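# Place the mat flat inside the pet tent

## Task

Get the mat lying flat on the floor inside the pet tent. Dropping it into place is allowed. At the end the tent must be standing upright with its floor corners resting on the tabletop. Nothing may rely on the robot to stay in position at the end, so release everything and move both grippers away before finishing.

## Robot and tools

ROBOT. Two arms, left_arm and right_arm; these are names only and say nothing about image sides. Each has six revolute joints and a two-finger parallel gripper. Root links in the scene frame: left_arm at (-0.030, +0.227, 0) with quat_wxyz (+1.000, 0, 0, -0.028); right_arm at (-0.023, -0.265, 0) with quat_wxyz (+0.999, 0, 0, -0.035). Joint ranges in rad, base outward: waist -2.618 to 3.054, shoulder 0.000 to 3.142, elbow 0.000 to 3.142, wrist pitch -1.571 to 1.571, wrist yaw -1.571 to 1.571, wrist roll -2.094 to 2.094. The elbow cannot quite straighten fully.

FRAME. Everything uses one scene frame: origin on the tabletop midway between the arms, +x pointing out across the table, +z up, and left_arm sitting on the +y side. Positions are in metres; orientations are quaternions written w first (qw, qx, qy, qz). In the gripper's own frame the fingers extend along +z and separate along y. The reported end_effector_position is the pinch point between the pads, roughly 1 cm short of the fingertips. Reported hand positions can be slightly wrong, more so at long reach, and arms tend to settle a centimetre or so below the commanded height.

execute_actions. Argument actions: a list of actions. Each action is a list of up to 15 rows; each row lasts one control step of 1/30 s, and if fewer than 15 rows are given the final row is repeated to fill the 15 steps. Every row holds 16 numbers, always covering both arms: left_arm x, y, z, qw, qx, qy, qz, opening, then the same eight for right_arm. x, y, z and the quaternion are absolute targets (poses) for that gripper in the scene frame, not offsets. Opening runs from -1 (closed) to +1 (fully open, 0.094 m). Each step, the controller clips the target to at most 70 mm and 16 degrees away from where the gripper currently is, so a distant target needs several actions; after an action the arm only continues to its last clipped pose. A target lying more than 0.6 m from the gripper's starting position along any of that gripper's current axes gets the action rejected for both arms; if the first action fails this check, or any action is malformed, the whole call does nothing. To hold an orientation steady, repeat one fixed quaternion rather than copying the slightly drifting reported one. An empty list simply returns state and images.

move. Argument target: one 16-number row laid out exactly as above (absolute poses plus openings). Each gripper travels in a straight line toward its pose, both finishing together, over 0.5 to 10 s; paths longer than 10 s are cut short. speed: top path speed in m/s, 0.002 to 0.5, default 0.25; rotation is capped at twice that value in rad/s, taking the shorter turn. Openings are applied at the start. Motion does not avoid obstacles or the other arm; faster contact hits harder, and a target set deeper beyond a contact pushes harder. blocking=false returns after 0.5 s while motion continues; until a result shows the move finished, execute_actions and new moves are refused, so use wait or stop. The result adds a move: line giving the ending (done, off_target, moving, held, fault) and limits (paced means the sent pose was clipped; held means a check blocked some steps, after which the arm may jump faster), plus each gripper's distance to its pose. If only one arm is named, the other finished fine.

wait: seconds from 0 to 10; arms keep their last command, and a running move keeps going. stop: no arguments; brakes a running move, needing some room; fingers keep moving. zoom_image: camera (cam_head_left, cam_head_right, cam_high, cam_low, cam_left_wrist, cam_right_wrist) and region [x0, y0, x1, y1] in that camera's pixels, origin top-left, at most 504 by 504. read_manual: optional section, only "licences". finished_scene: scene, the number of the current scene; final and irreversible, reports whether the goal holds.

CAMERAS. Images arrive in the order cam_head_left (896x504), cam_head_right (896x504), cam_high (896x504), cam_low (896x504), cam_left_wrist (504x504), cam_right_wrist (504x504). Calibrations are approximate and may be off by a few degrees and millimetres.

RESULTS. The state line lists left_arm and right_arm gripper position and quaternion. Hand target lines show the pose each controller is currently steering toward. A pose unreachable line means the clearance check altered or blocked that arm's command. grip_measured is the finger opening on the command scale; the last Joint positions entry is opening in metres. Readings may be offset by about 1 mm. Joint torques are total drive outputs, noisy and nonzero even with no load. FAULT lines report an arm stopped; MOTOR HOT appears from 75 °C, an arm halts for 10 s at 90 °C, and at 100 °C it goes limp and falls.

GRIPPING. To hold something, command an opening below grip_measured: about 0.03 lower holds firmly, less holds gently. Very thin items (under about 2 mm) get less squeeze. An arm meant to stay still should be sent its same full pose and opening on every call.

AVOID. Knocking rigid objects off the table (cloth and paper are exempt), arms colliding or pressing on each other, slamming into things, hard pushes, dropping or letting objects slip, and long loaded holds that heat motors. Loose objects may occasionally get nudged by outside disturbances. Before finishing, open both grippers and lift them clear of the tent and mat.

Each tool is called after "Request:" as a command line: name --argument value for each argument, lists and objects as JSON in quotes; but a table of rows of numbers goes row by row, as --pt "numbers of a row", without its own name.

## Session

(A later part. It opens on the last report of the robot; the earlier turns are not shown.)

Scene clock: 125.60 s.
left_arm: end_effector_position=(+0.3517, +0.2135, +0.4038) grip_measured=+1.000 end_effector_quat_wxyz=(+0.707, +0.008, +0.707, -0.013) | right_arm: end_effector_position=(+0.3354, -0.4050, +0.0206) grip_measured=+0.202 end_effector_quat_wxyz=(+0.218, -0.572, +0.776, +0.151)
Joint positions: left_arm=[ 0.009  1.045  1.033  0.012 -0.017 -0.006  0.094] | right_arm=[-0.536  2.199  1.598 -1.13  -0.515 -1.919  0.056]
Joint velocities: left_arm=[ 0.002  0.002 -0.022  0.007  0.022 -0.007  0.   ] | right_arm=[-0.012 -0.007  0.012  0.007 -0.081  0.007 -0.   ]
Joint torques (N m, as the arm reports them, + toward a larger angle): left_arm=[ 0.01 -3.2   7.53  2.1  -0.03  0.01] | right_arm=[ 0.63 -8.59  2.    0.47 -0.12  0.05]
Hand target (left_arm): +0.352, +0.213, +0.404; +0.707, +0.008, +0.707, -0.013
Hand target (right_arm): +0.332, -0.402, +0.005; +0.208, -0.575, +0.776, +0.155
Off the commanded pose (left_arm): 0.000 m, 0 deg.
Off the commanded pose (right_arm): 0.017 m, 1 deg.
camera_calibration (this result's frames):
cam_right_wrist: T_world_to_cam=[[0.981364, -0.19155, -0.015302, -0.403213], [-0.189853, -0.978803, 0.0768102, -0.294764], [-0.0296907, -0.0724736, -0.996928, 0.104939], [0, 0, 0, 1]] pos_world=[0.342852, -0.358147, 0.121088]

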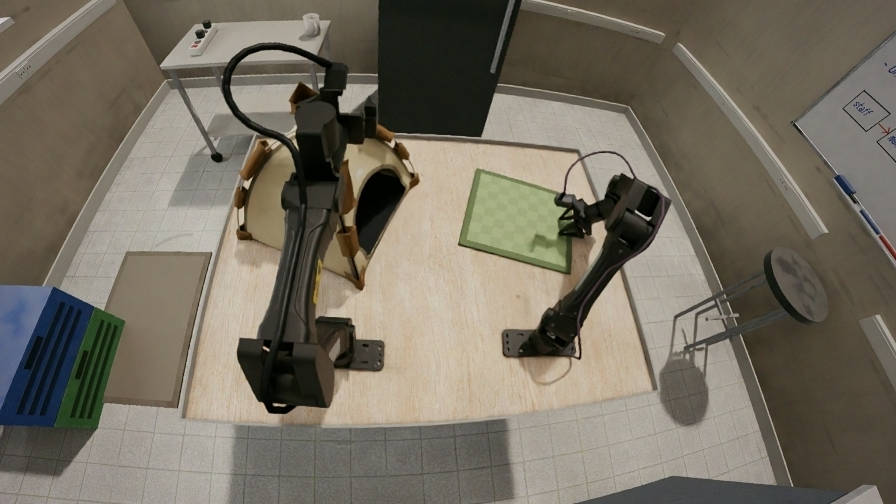

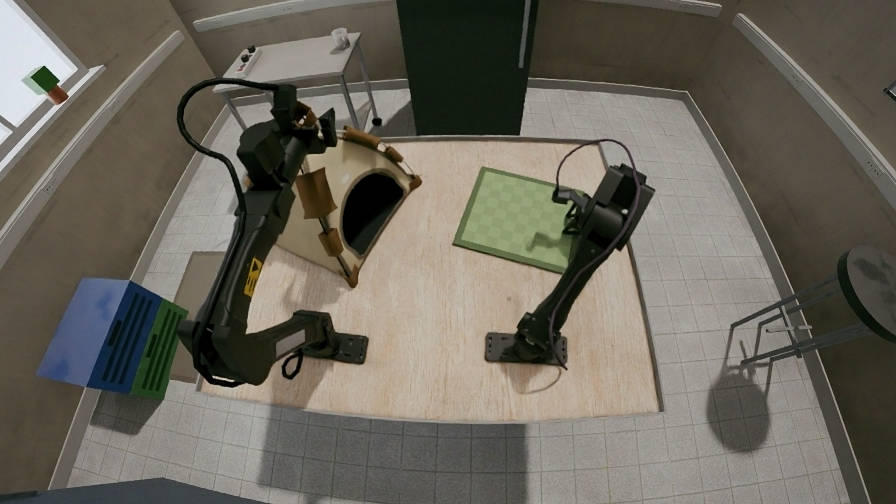

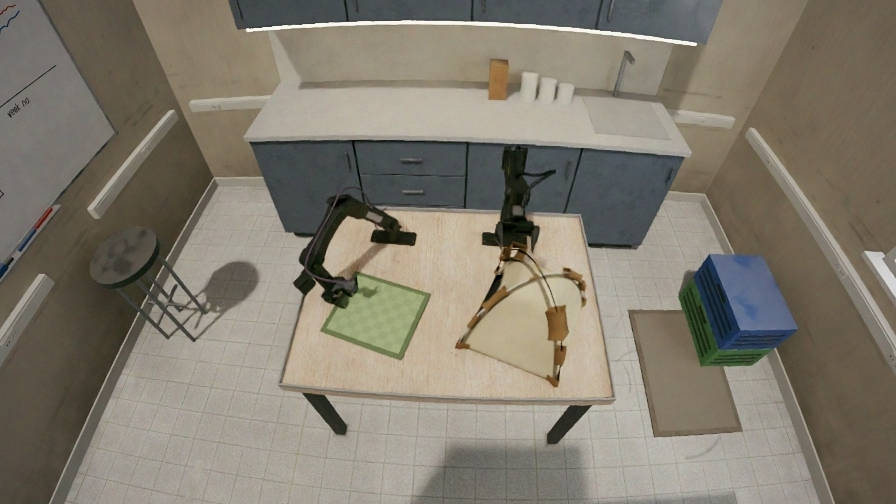

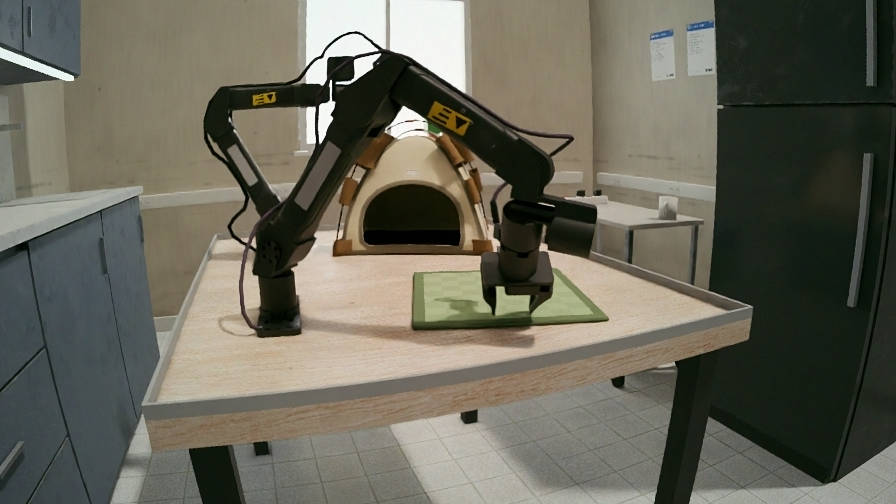

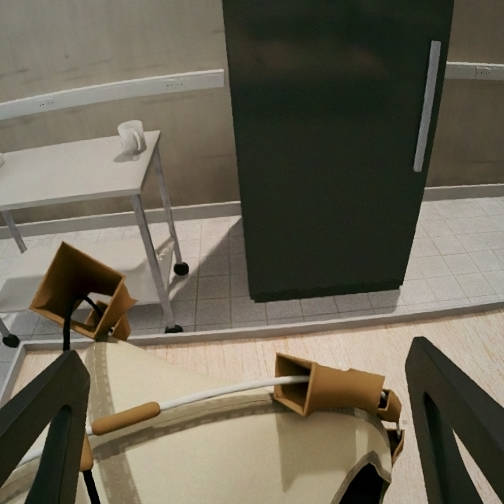

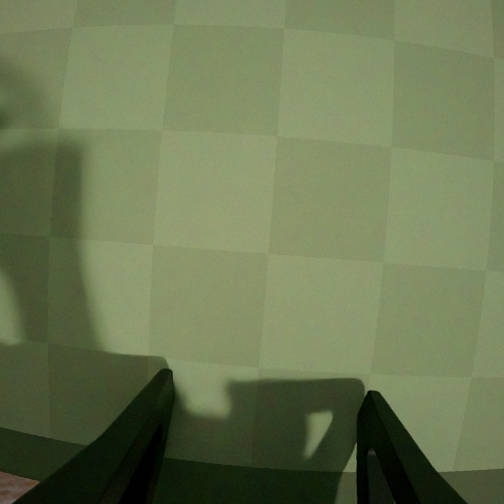

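Request:
move --target '[0.3517, 0.2135, 0.4038, 0.707, 0.008, 0.707, -0.013, 1, 0.325, -0.33, 0.0, 0.208, -0.5745, 0.7765, 0.154, 0.2]' --speed 0.08

Scene clock: 185.80 s.
left_arm: end_effector_position=(+0.3517, +0.2135, +0.4038) grip_measured=+1.000 end_effector_quat_wxyz=(+0.707, +0.008, +0.707, -0.013) | right_arm: end_effector_position=(+0.3324, -0.3429, +0.0187) grip_measured=+0.202 end_effector_quat_wxyz=(+0.224, -0.569, +0.778, +0.139)
Joint positions: left_arm=[ 0.009  1.045  1.033  0.012 -0.017 -0.006  0.094] | right_arm=[-0.4    2.036  1.335 -0.921 -0.532 -1.748  0.056]
Joint velocities: left_arm=[-0.007 -0.017 -0.002 -0.037 -0.022 -0.037  0.   ] | right_arm=[-0.032 -0.012  0.002  0.007  0.066 -0.037 -0.   ]
Joint torques (N m, as the arm reports them, + toward a larger angle): left_arm=[ 0.05 -3.22  7.55  2.11 -0.02  0.01] | right_arm=[ 2.13 -7.23  1.19  0.57 -0.15  0.08]
Hand target (left_arm): +0.352, +0.213, +0.404; +0.707, +0.008, +0.707, -0.013
Hand target (right_arm): +0.323, -0.330, +0.001; +0.208, -0.575, +0.776, +0.154
Off the commanded pose (left_arm): 0.000 m, 0 deg.
Off the commanded pose (right_arm): 0.024 m, 3 deg.
move: off_target (right_arm)
camera_calibration (this result's frames):
cam_right_wrist: T_world_to_cam=[[0.978635, -0.205491, 0.00684431, -0.392745], [-0.20534, -0.975144, 0.0832497, -0.228058], [-0.0104329, -0.0828765, -0.996505, 0.0975285], [0, 0, 0, 1]] pos_world=[0.338542, -0.295012, 0.118861]

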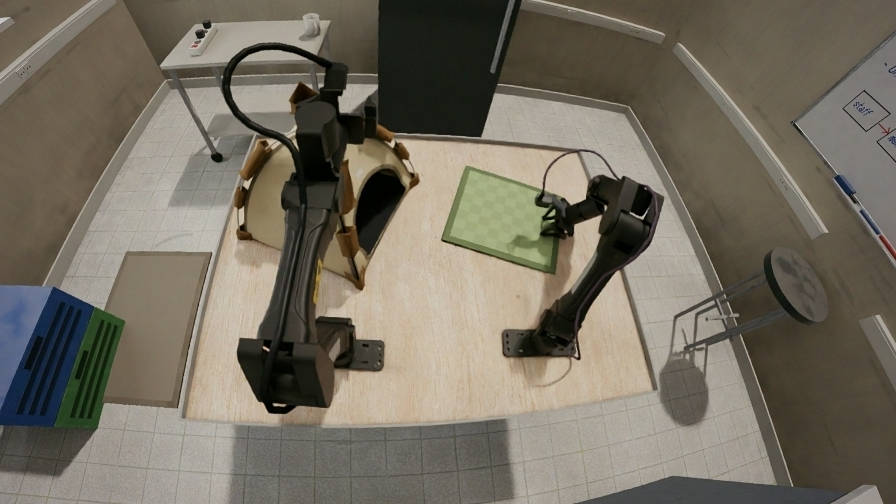

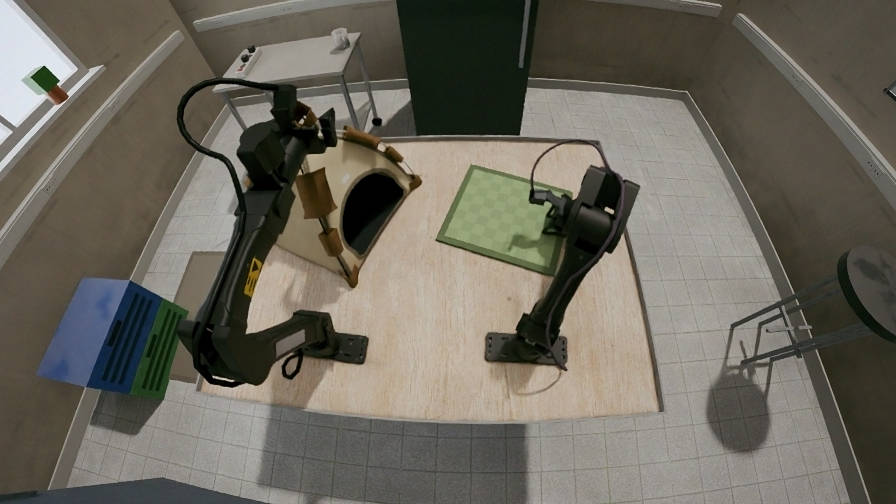

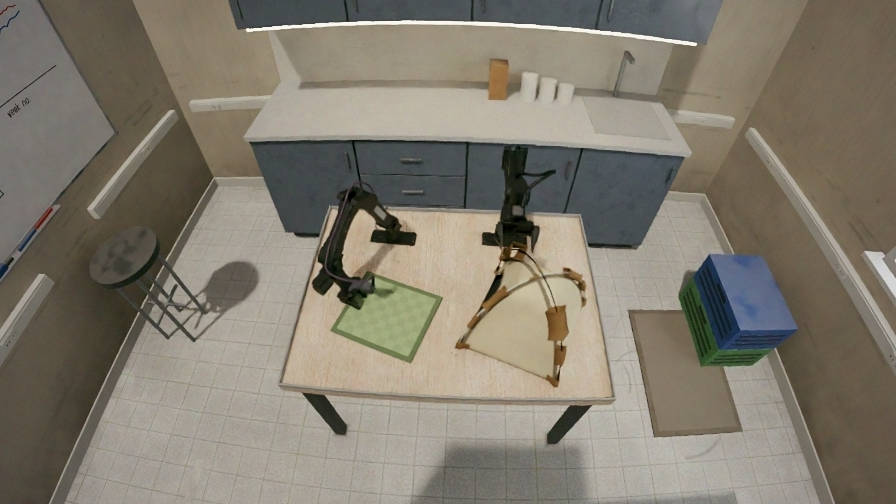

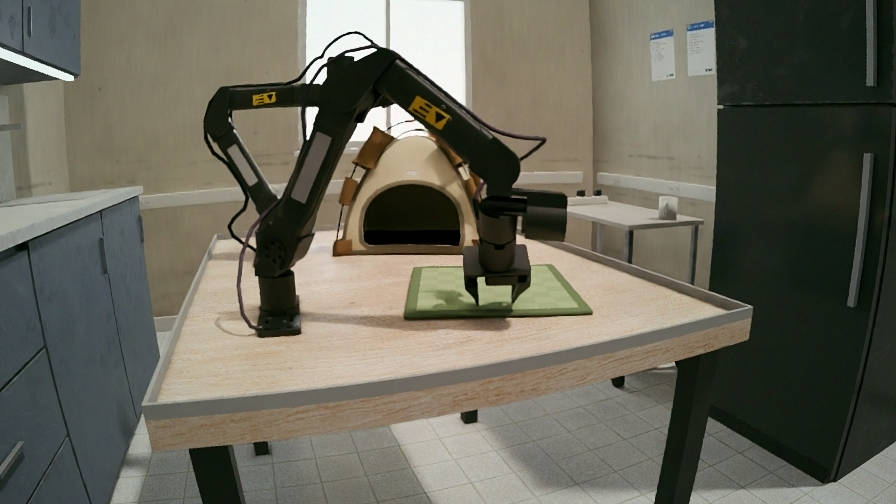

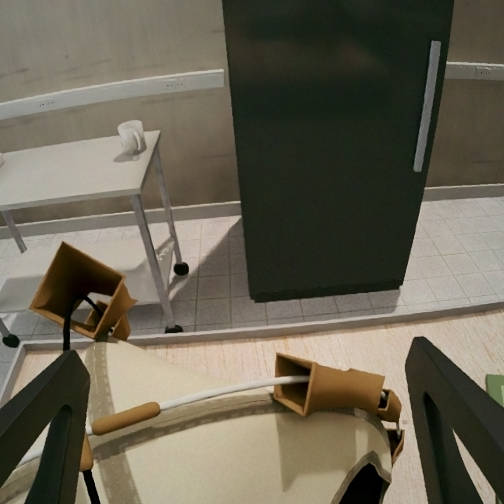

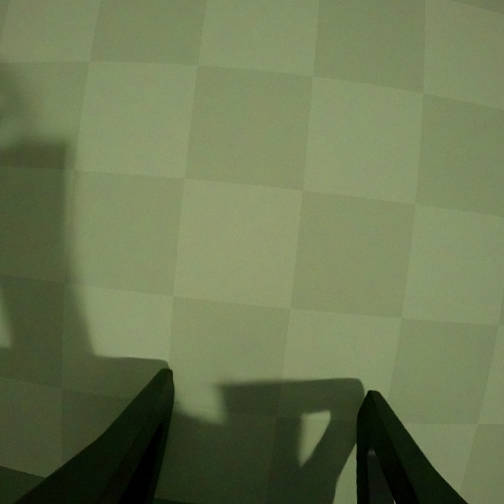

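Request:
move --target '[0.27, 0.11, 0.33, 0.422, 0.488, 0.764, 0, 1, 0.385, -0.238, 0.045, 0.208, -0.5745, 0.7765, 0.154, 1]' --speed 0.35

Request:
move --target '[0.25, 0.09, 0.30, 0.35, 0.56, 0.75, 0, 1, 0.385, -0.238, 0.0, 0.208, -0.5745, 0.7765, 0.154, 1]' --speed 0.1

Scene clock: 211.27 s.
left_arm: end_effector_position=(+0.2735, +0.1105, +0.3304) grip_measured=+1.000 end_effector_quat_wxyz=(+0.429, +0.485, +0.762, +0.006) | right_arm: end_effector_position=(+0.3753, -0.2413, +0.0378) grip_measured=+1.000 end_effector_quat_wxyz=(+0.198, -0.573, +0.780, +0.155)
Joint positions: left_arm=[-0.183  1.179  1.462 -0.991  0.242  0.784  0.094] | right_arm=[-0.092  2.044  1.438 -0.903 -0.506 -1.413  0.094]
Joint velocities: left_arm=[ 0.002 -0.002 -0.007 -0.007  0.022  0.007  0.   ] | right_arm=[ 0.002  0.007 -0.012  0.022 -0.007 -0.037  0.   ]
Joint torques (N m, as the arm reports them, + toward a larger angle): left_arm=[-0.83 -2.    8.94  1.48  0.02  0.02] | right_arm=[ 0.65 -8.77  7.42  0.43 -0.43  0.07]
Hand target (left_arm): +0.273, +0.109, +0.330; +0.420, +0.491, +0.763, +0.005
Hand target (right_arm): +0.384, -0.237, +0.045; +0.209, -0.574, +0.777, +0.153
Off the commanded pose (left_arm): 0.004 m, 1 deg.
Off the commanded pose (right_arm): 0.013 m, 1 deg.
move: off_target (right_arm)
camera_calibration (this result's frames):
cam_left_wrist: T_world_to_cam=[[-0.742031, -0.484189, -0.463628, 0.402697], [-0.494667, 0.862248, -0.108779, 0.113599], [0.452432, 0.148624, -0.879327, 0.251096], [0, 0, 0, 1]] pos_world=[0.241404, 0.0597127, 0.419854]
cam_right_wrist: T_world_to_cam=[[0.980793, -0.188812, -0.0489392, -0.408622], [-0.183205, -0.977865, 0.10107, -0.131392], [-0.0669391, -0.0901625, -0.993675, 0.1447], [0, 0, 0, 1]] pos_world=[0.386388, -0.192589, 0.137067]

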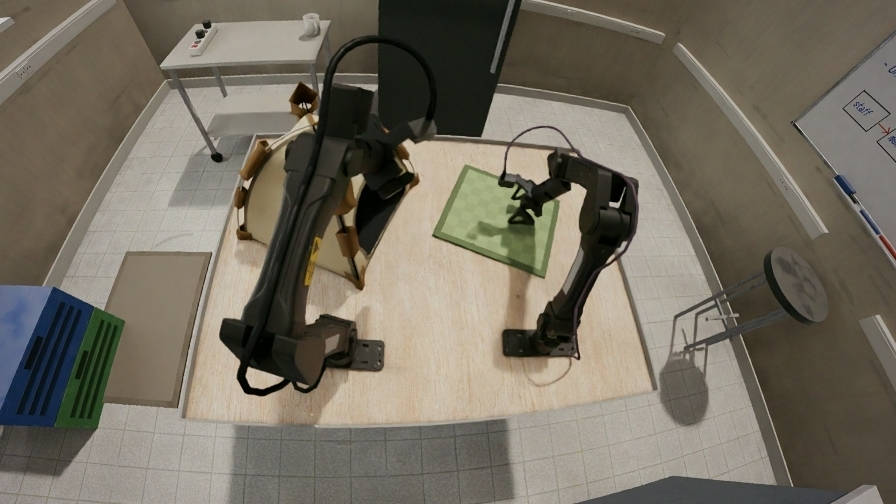

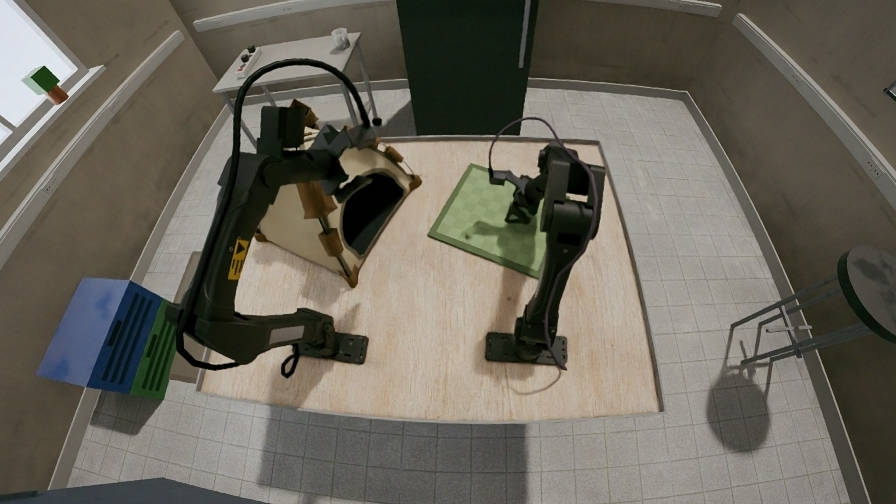

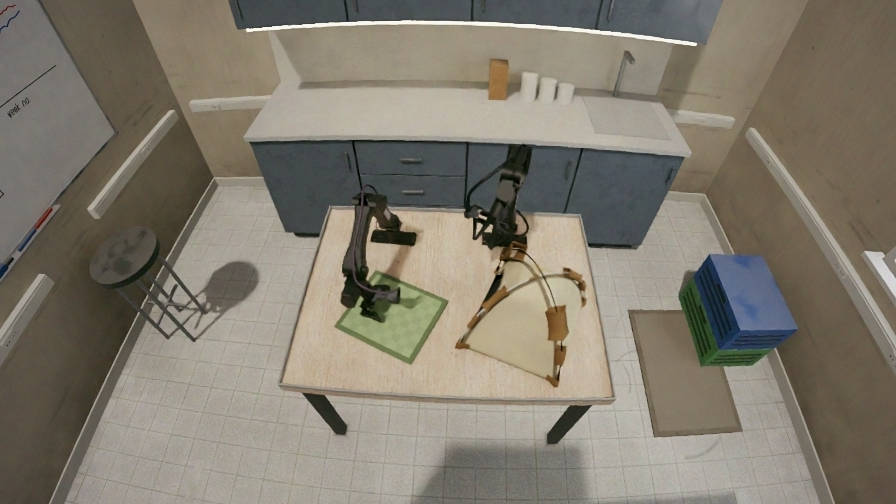

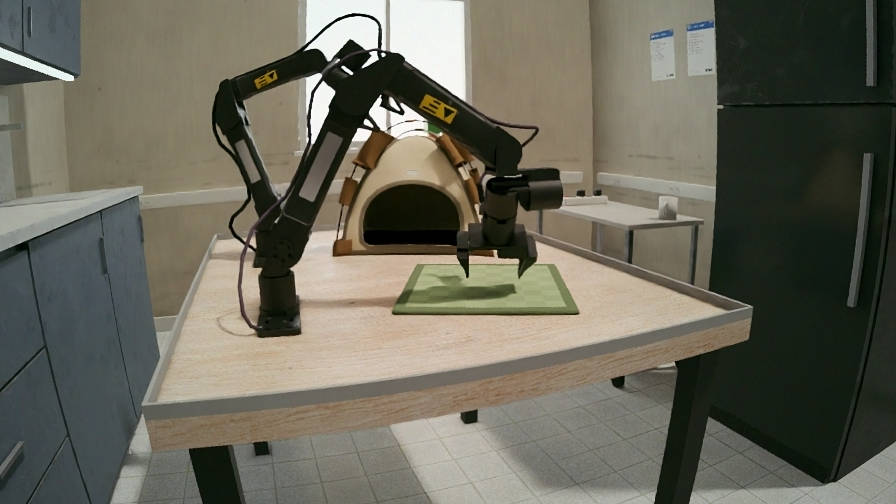

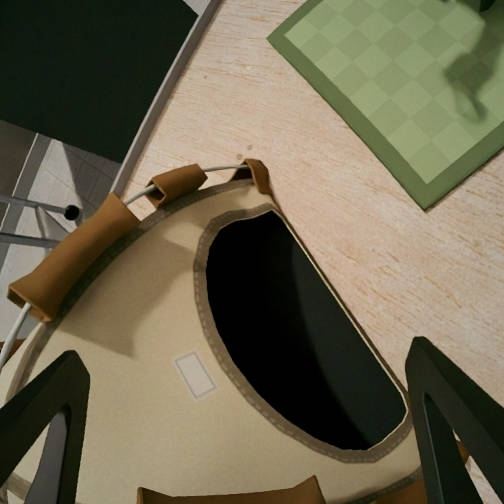

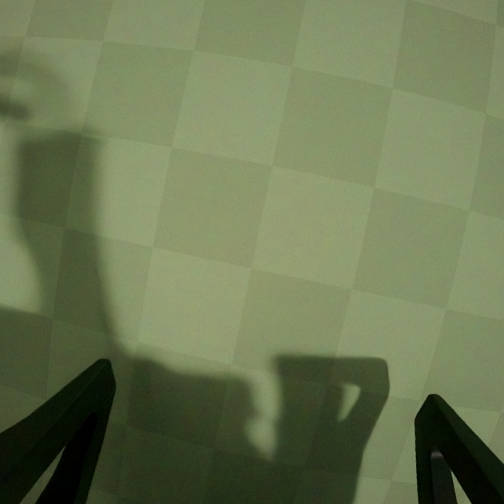

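Scene clock: 212.73 s.
left_arm: end_effector_position=(+0.2513, +0.0913, +0.2994) grip_measured=+1.000 end_effector_quat_wxyz=(+0.360, +0.555, +0.750, +0.002) | right_arm: end_effector_position=(+0.3874, -0.2407, +0.0205) grip_measured=+1.000 end_effector_quat_wxyz=(+0.216, -0.575, +0.775, +0.149)
Joint positions: left_arm=[-0.289  1.212  1.462 -1.106  0.192  0.859  0.094] | right_arm=[-0.092  2.086  1.42  -0.807 -0.522 -1.413  0.094]
Joint velocities: left_arm=[-0.007  0.002  0.007 -0.051 -0.081 -0.066  0.   ] | right_arm=[ 0.017 -0.012 -0.007  0.037  0.037 -0.007  0.   ]
Joint torques (N m, as the arm reports them, + toward a larger angle): left_arm=[-0.8  -2.3   9.    1.3   0.02  0.06] | right_arm=[ 0.5  -6.69  2.81  1.04 -0.24  0.06]
Hand target (left_arm): +0.250, +0.090, +0.300; +0.351, +0.561, +0.750, +0.001
Hand target (right_arm): +0.384, -0.238, +0.001; +0.208, -0.575, +0.776, +0.154
Off the commanded pose (left_arm): 0.002 m, 1 deg.
Off the commanded pose (right_arm): 0.021 m, 1 deg.
move: off_target (right_arm)
camera_calibration (this result's frames):
cam_left_wrist: T_world_to_cam=[[-0.837358, -0.333402, -0.433215, 0.363545], [-0.389244, 0.92007, 0.0442815, 0.0382299], [0.383825, 0.205706, -0.900202, 0.255039], [0, 0, 0, 1]] pos_world=[0.221408, 0.0335695, 0.385387]
cam_right_wrist: T_world_to_cam=[[0.982215, -0.187243, -0.0139234, -0.422118], [-0.185441, -0.97903, 0.0843282, -0.125973], [-0.0294213, -0.0802464, -0.996341, 0.116281], [0, 0, 0, 1]] pos_world=[0.394671, -0.193039, 0.120601]

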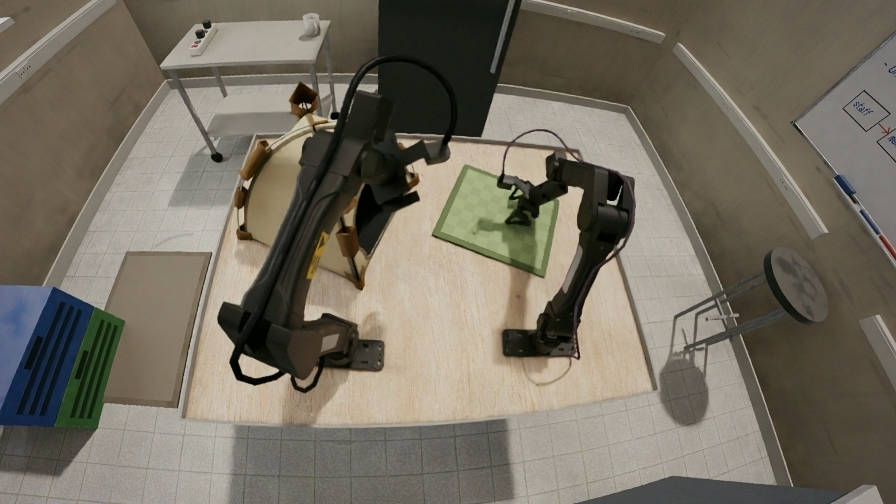

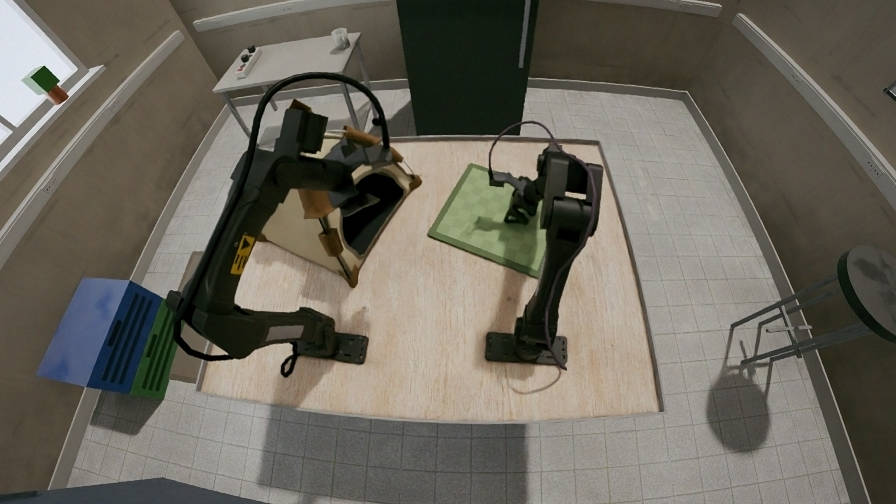

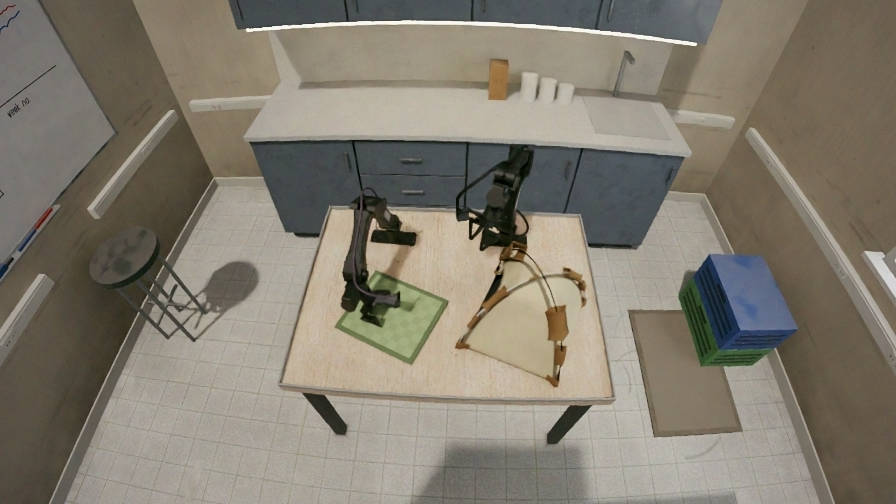

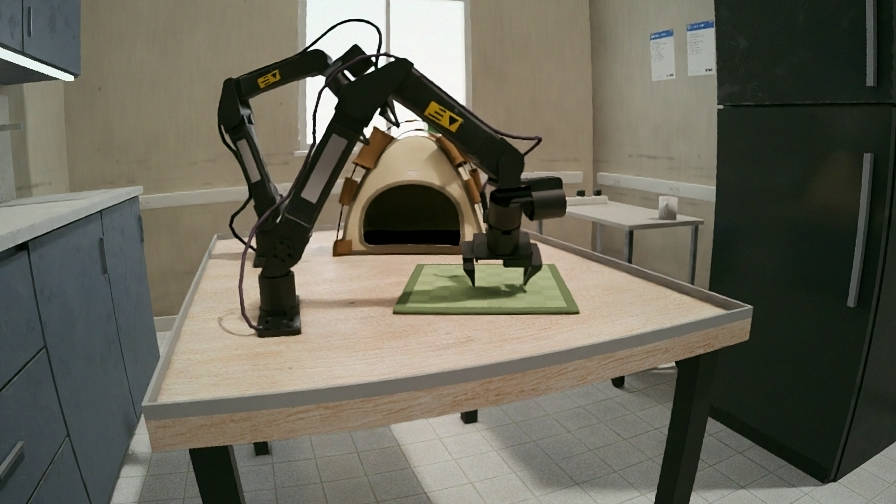

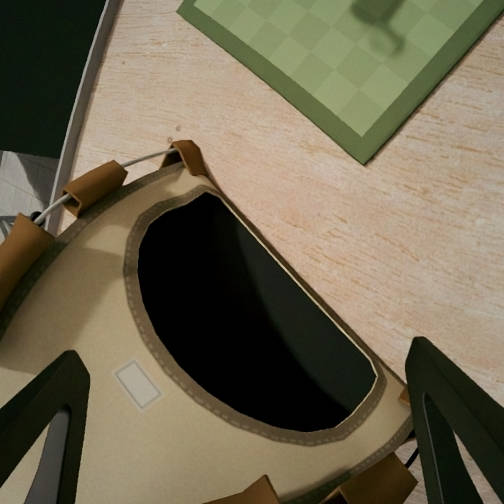

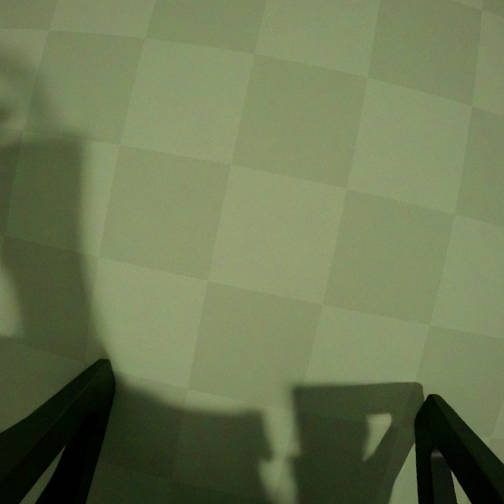

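Request:
execute_actions --actions '[[[0.25,0.09,0.30,0.35,0.56,0.75,0,1,0.384,-0.237,0.0,0.208,-0.5745,0.7765,0.154,1],[0.25,0.09,0.30,0.35,0.56,0.75,0,1,0.382,-0.236,0.0,0.208,-0.5745,0.7765,0.154,1],[0.25,0.09,0.30,0.35,0.56,0.75,0,1,0.379,-0.234,0.0,0.208,-0.5745,0.7765,0.154,1],[0.25,0.09,0.30,0.35,0.56,0.75,0,1,0.376,-0.231,0.0,0.208,-0.5745,0.7765,0.154,1],[0.25,0.09,0.30,0.35,0.56,0.75,0,1,0.372,-0.228,0.0,0.208,-0.5745,0.7765,0.154,1],[0.25,0.09,0.30,0.35,0.56,0.75,0,1,0.368,-0.225,0.0,0.208,-0.5745,0.7765,0.154,1],[0.25,0.09,0.30,0.35,0.56,0.75,0,1,0.364,-0.222,0.0,0.208,-0.5745,0.7765,0.154,1],[0.25,0.09,0.30,0.35,0.56,0.75,0,1,0.360,-0.219,0.0,0.208,-0.5745,0.7765,0.154,1],[0.25,0.09,0.30,0.35,0.56,0.75,0,1,0.356,-0.216,0.0,0.208,-0.5745,0.7765,0.154,1],[0.25,0.09,0.30,0.35,0.56,0.75,0,1,0.352,-0.213,0.0,0.208,-0.5745,0.7765,0.154,1],[0.25,0.09,0.30,0.35,0.56,0.75,0,1,0.348,-0.210,0.0,0.208,-0.5745,0.7765,0.154,1],[0.25,0.09,0.30,0.35,0.56,0.75,0,1,0.344,-0.207,0.0,0.208,-0.5745,0.7765,0.154,1],[0.25,0.09,0.30,0.35,0.56,0.75,0,1,0.340,-0.204,0.0,0.208,-0.5745,0.7765,0.154,1],[0.25,0.09,0.30,0.35,0.56,0.75,0,1,0.336,-0.201,0.0,0.208,-0.5745,0.7765,0.154,1],[0.25,0.09,0.30,0.35,0.56,0.75,0,1,0.332,-0.198,0.0,0.208,-0.5745,0.7765,0.154,1]],[[0.25,0.09,0.30,0.35,0.56,0.75,0,1,0.328,-0.195,0.0,0.208,-0.5745,0.7765,0.154,1],[0.25,0.09,0.30,0.35,0.56,0.75,0,1,0.324,-0.192,0.0,0.208,-0.5745,0.7765,0.154,1],[0.25,0.09,0.30,0.35,0.56,0.75,0,1,0.320,-0.189,0.0,0.208,-0.5745,0.7765,0.154,1],[0.25,0.09,0.30,0.35,0.56,0.75,0,1,0.316,-0.186,0.0,0.208,-0.5745,0.7765,0.154,1],[0.25,0.09,0.30,0.35,0.56,0.75,0,1,0.312,-0.183,0.0,0.208,-0.5745,0.7765,0.154,1],[0.25,0.09,0.30,0.35,0.56,0.75,0,1,0.308,-0.180,0.0,0.208,-0.5745,0.7765,0.154,1],[0.25,0.09,0.30,0.35,0.56,0.75,0,1,0.304,-0.177,0.0,0.208,-0.5745,0.7765,0.154,1],[0.25,0.09,0.30,0.35,0.56,0.75,0,1,0.300,-0.174,0.0,0.208,-0.5745,0.7765,0.154,1],[0.25,0.09,0.30,0.35,0.56,0.75,0,1,0.296,-0.171,0.0,0.208,-0.5745,0.7765,0.154,1],[0.25,0.09,0.30,0.35,0.56,0.75,0,1,0.292,-0.168,0.0,0.208,-0.5745,0.7765,0.154,1],[0.25,0.09,0.30,0.35,0.56,0.75,0,1,0.288,-0.165,0.0,0.208,-0.5745,0.7765,0.154,1],[0.25,0.09,0.30,0.35,0.56,0.75,0,1,0.284,-0.162,0.0,0.208,-0.5745,0.7765,0.154,1],[0.25,0.09,0.30,0.35,0.56,0.75,0,1,0.280,-0.159,0.0,0.208,-0.5745,0.7765,0.154,1],[0.25,0.09,0.30,0.35,0.56,0.75,0,1,0.276,-0.156,0.0,0.208,-0.5745,0.7765,0.154,1],[0.25,0.09,0.30,0.35,0.56,0.75,0,1,0.272,-0.153,0.0,0.208,-0.5745,0.7765,0.154,1]],[[0.25,0.09,0.30,0.35,0.56,0.75,0,1,0.268,-0.150,0.0,0.208,-0.5745,0.7765,0.154,1],[0.25,0.09,0.30,0.35,0.56,0.75,0,1,0.264,-0.147,0.0,0.208,-0.5745,0.7765,0.154,1],[0.25,0.09,0.30,0.35,0.56,0.75,0,1,0.261,-0.144,0.0,0.208,-0.5745,0.7765,0.154,1],[0.25,0.09,0.30,0.35,0.56,0.75,0,1,0.258,-0.142,0.0,0.208,-0.5745,0.7765,0.154,1],[0.25,0.09,0.30,0.35,0.56,0.75,0,1,0.256,-0.140,0.0,0.208,-0.5745,0.7765,0.154,1]]]'

Scene clock: 241.70 s.
left_arm: end_effector_position=(+0.2509, +0.0916, +0.2990) grip_measured=+1.000 end_effector_quat_wxyz=(+0.359, +0.556, +0.750, +0.002) | right_arm: end_effector_position=(+0.2808, -0.1374, +0.0203) grip_measured=+1.000 end_effector_quat_wxyz=(+0.253, -0.572, +0.766, +0.152)
Joint positions: left_arm=[-0.289  1.212  1.462 -1.108  0.191  0.859  0.094] | right_arm=[ 0.194  1.652  0.787 -0.383 -0.513 -1.073  0.094]
Joint velocities: left_arm=[-0.007 -0.012  0.012  0.066 -0.037  0.007  0.   ] | right_arm=[-0.022 -0.002 -0.022  0.051 -0.007  0.022  0.   ]
Joint torques (N m, as the arm reports them, + toward a larger angle): left_arm=[-0.54 -2.25  8.99  1.31  0.06  0.04] | right_arm=[ 1.64 -5.2   1.38  0.69  0.16 -0.07]
Hand target (left_arm): +0.250, +0.090, +0.300; +0.351, +0.560, +0.750, +0.000
Hand target (right_arm): +0.256, -0.141, +0.001; +0.208, -0.575, +0.776, +0.154
Off the commanded pose (left_arm): 0.002 m, 1 deg.
Off the commanded pose (right_arm): 0.032 m, 5 deg.
camera_calibration (this result's frames):
cam_left_wrist: T_world_to_cam=[[-0.838127, -0.332634, -0.432317, 0.363003], [-0.389325, 0.919901, 0.0469874, 0.0370115], [0.382059, 0.207693, -0.900497, 0.255048], [0, 0, 0, 1]] pos_world=[0.221209, 0.0337285, 0.384863]
cam_right_wrist: T_world_to_cam=[[0.981032, -0.191148, 0.0322233, -0.299229], [-0.191932, -0.981132, 0.0232673, -0.0418309], [0.0271678, -0.0290106, -0.99921, 0.112472], [0, 0, 0, 1]] pos_world=[0.282469, -0.094976, 0.122999]

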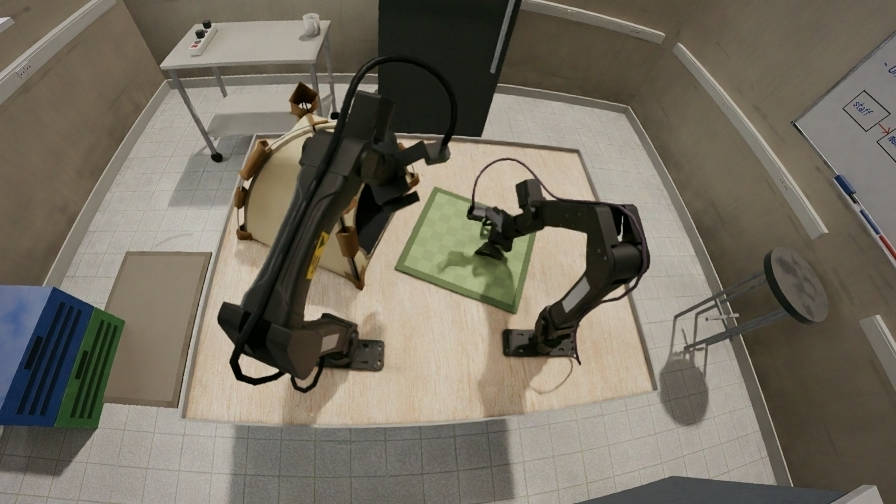

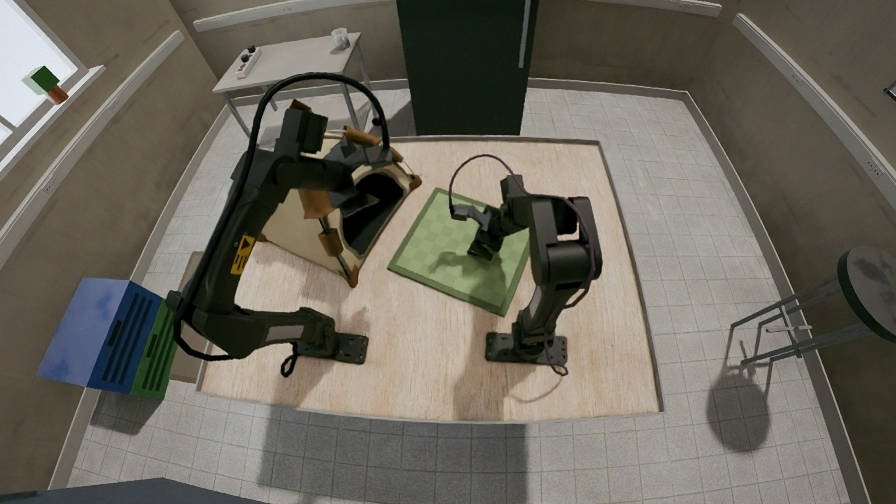

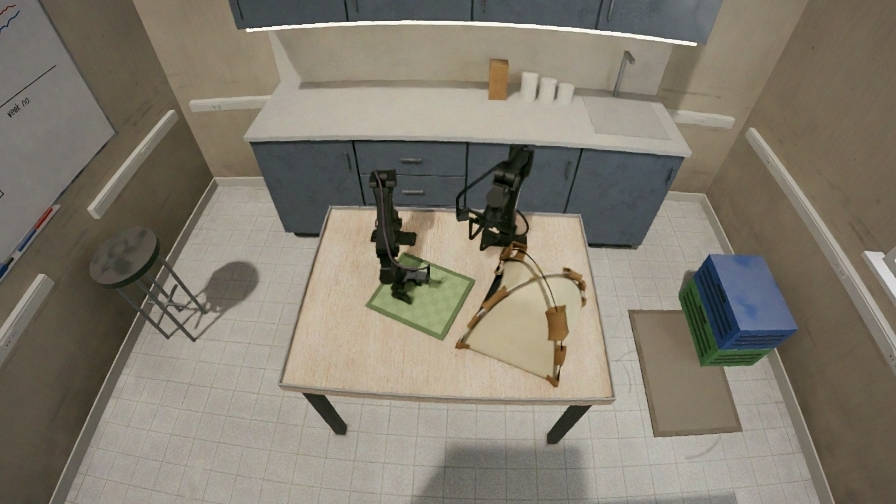

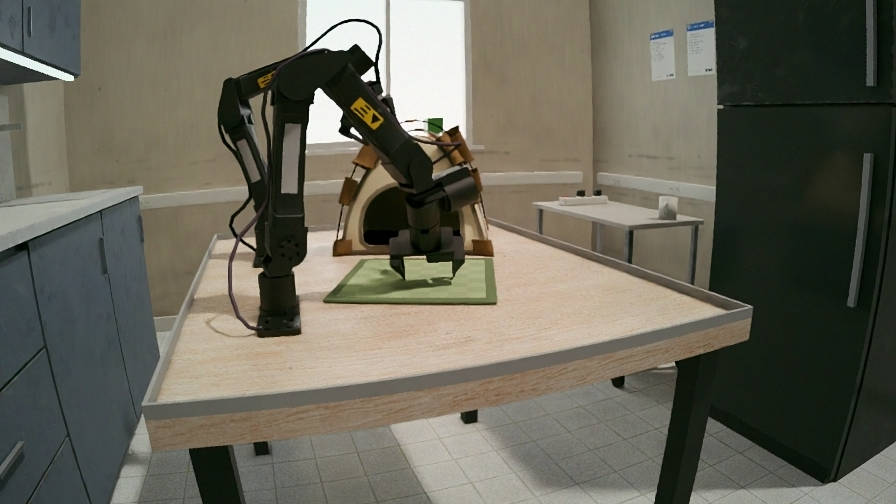

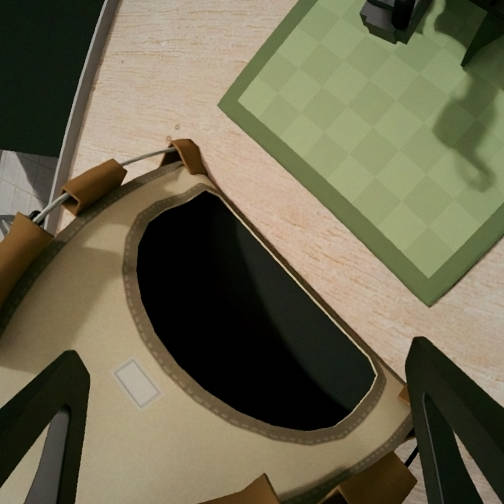

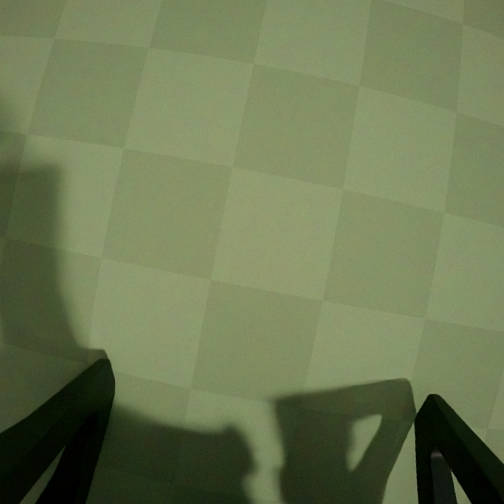

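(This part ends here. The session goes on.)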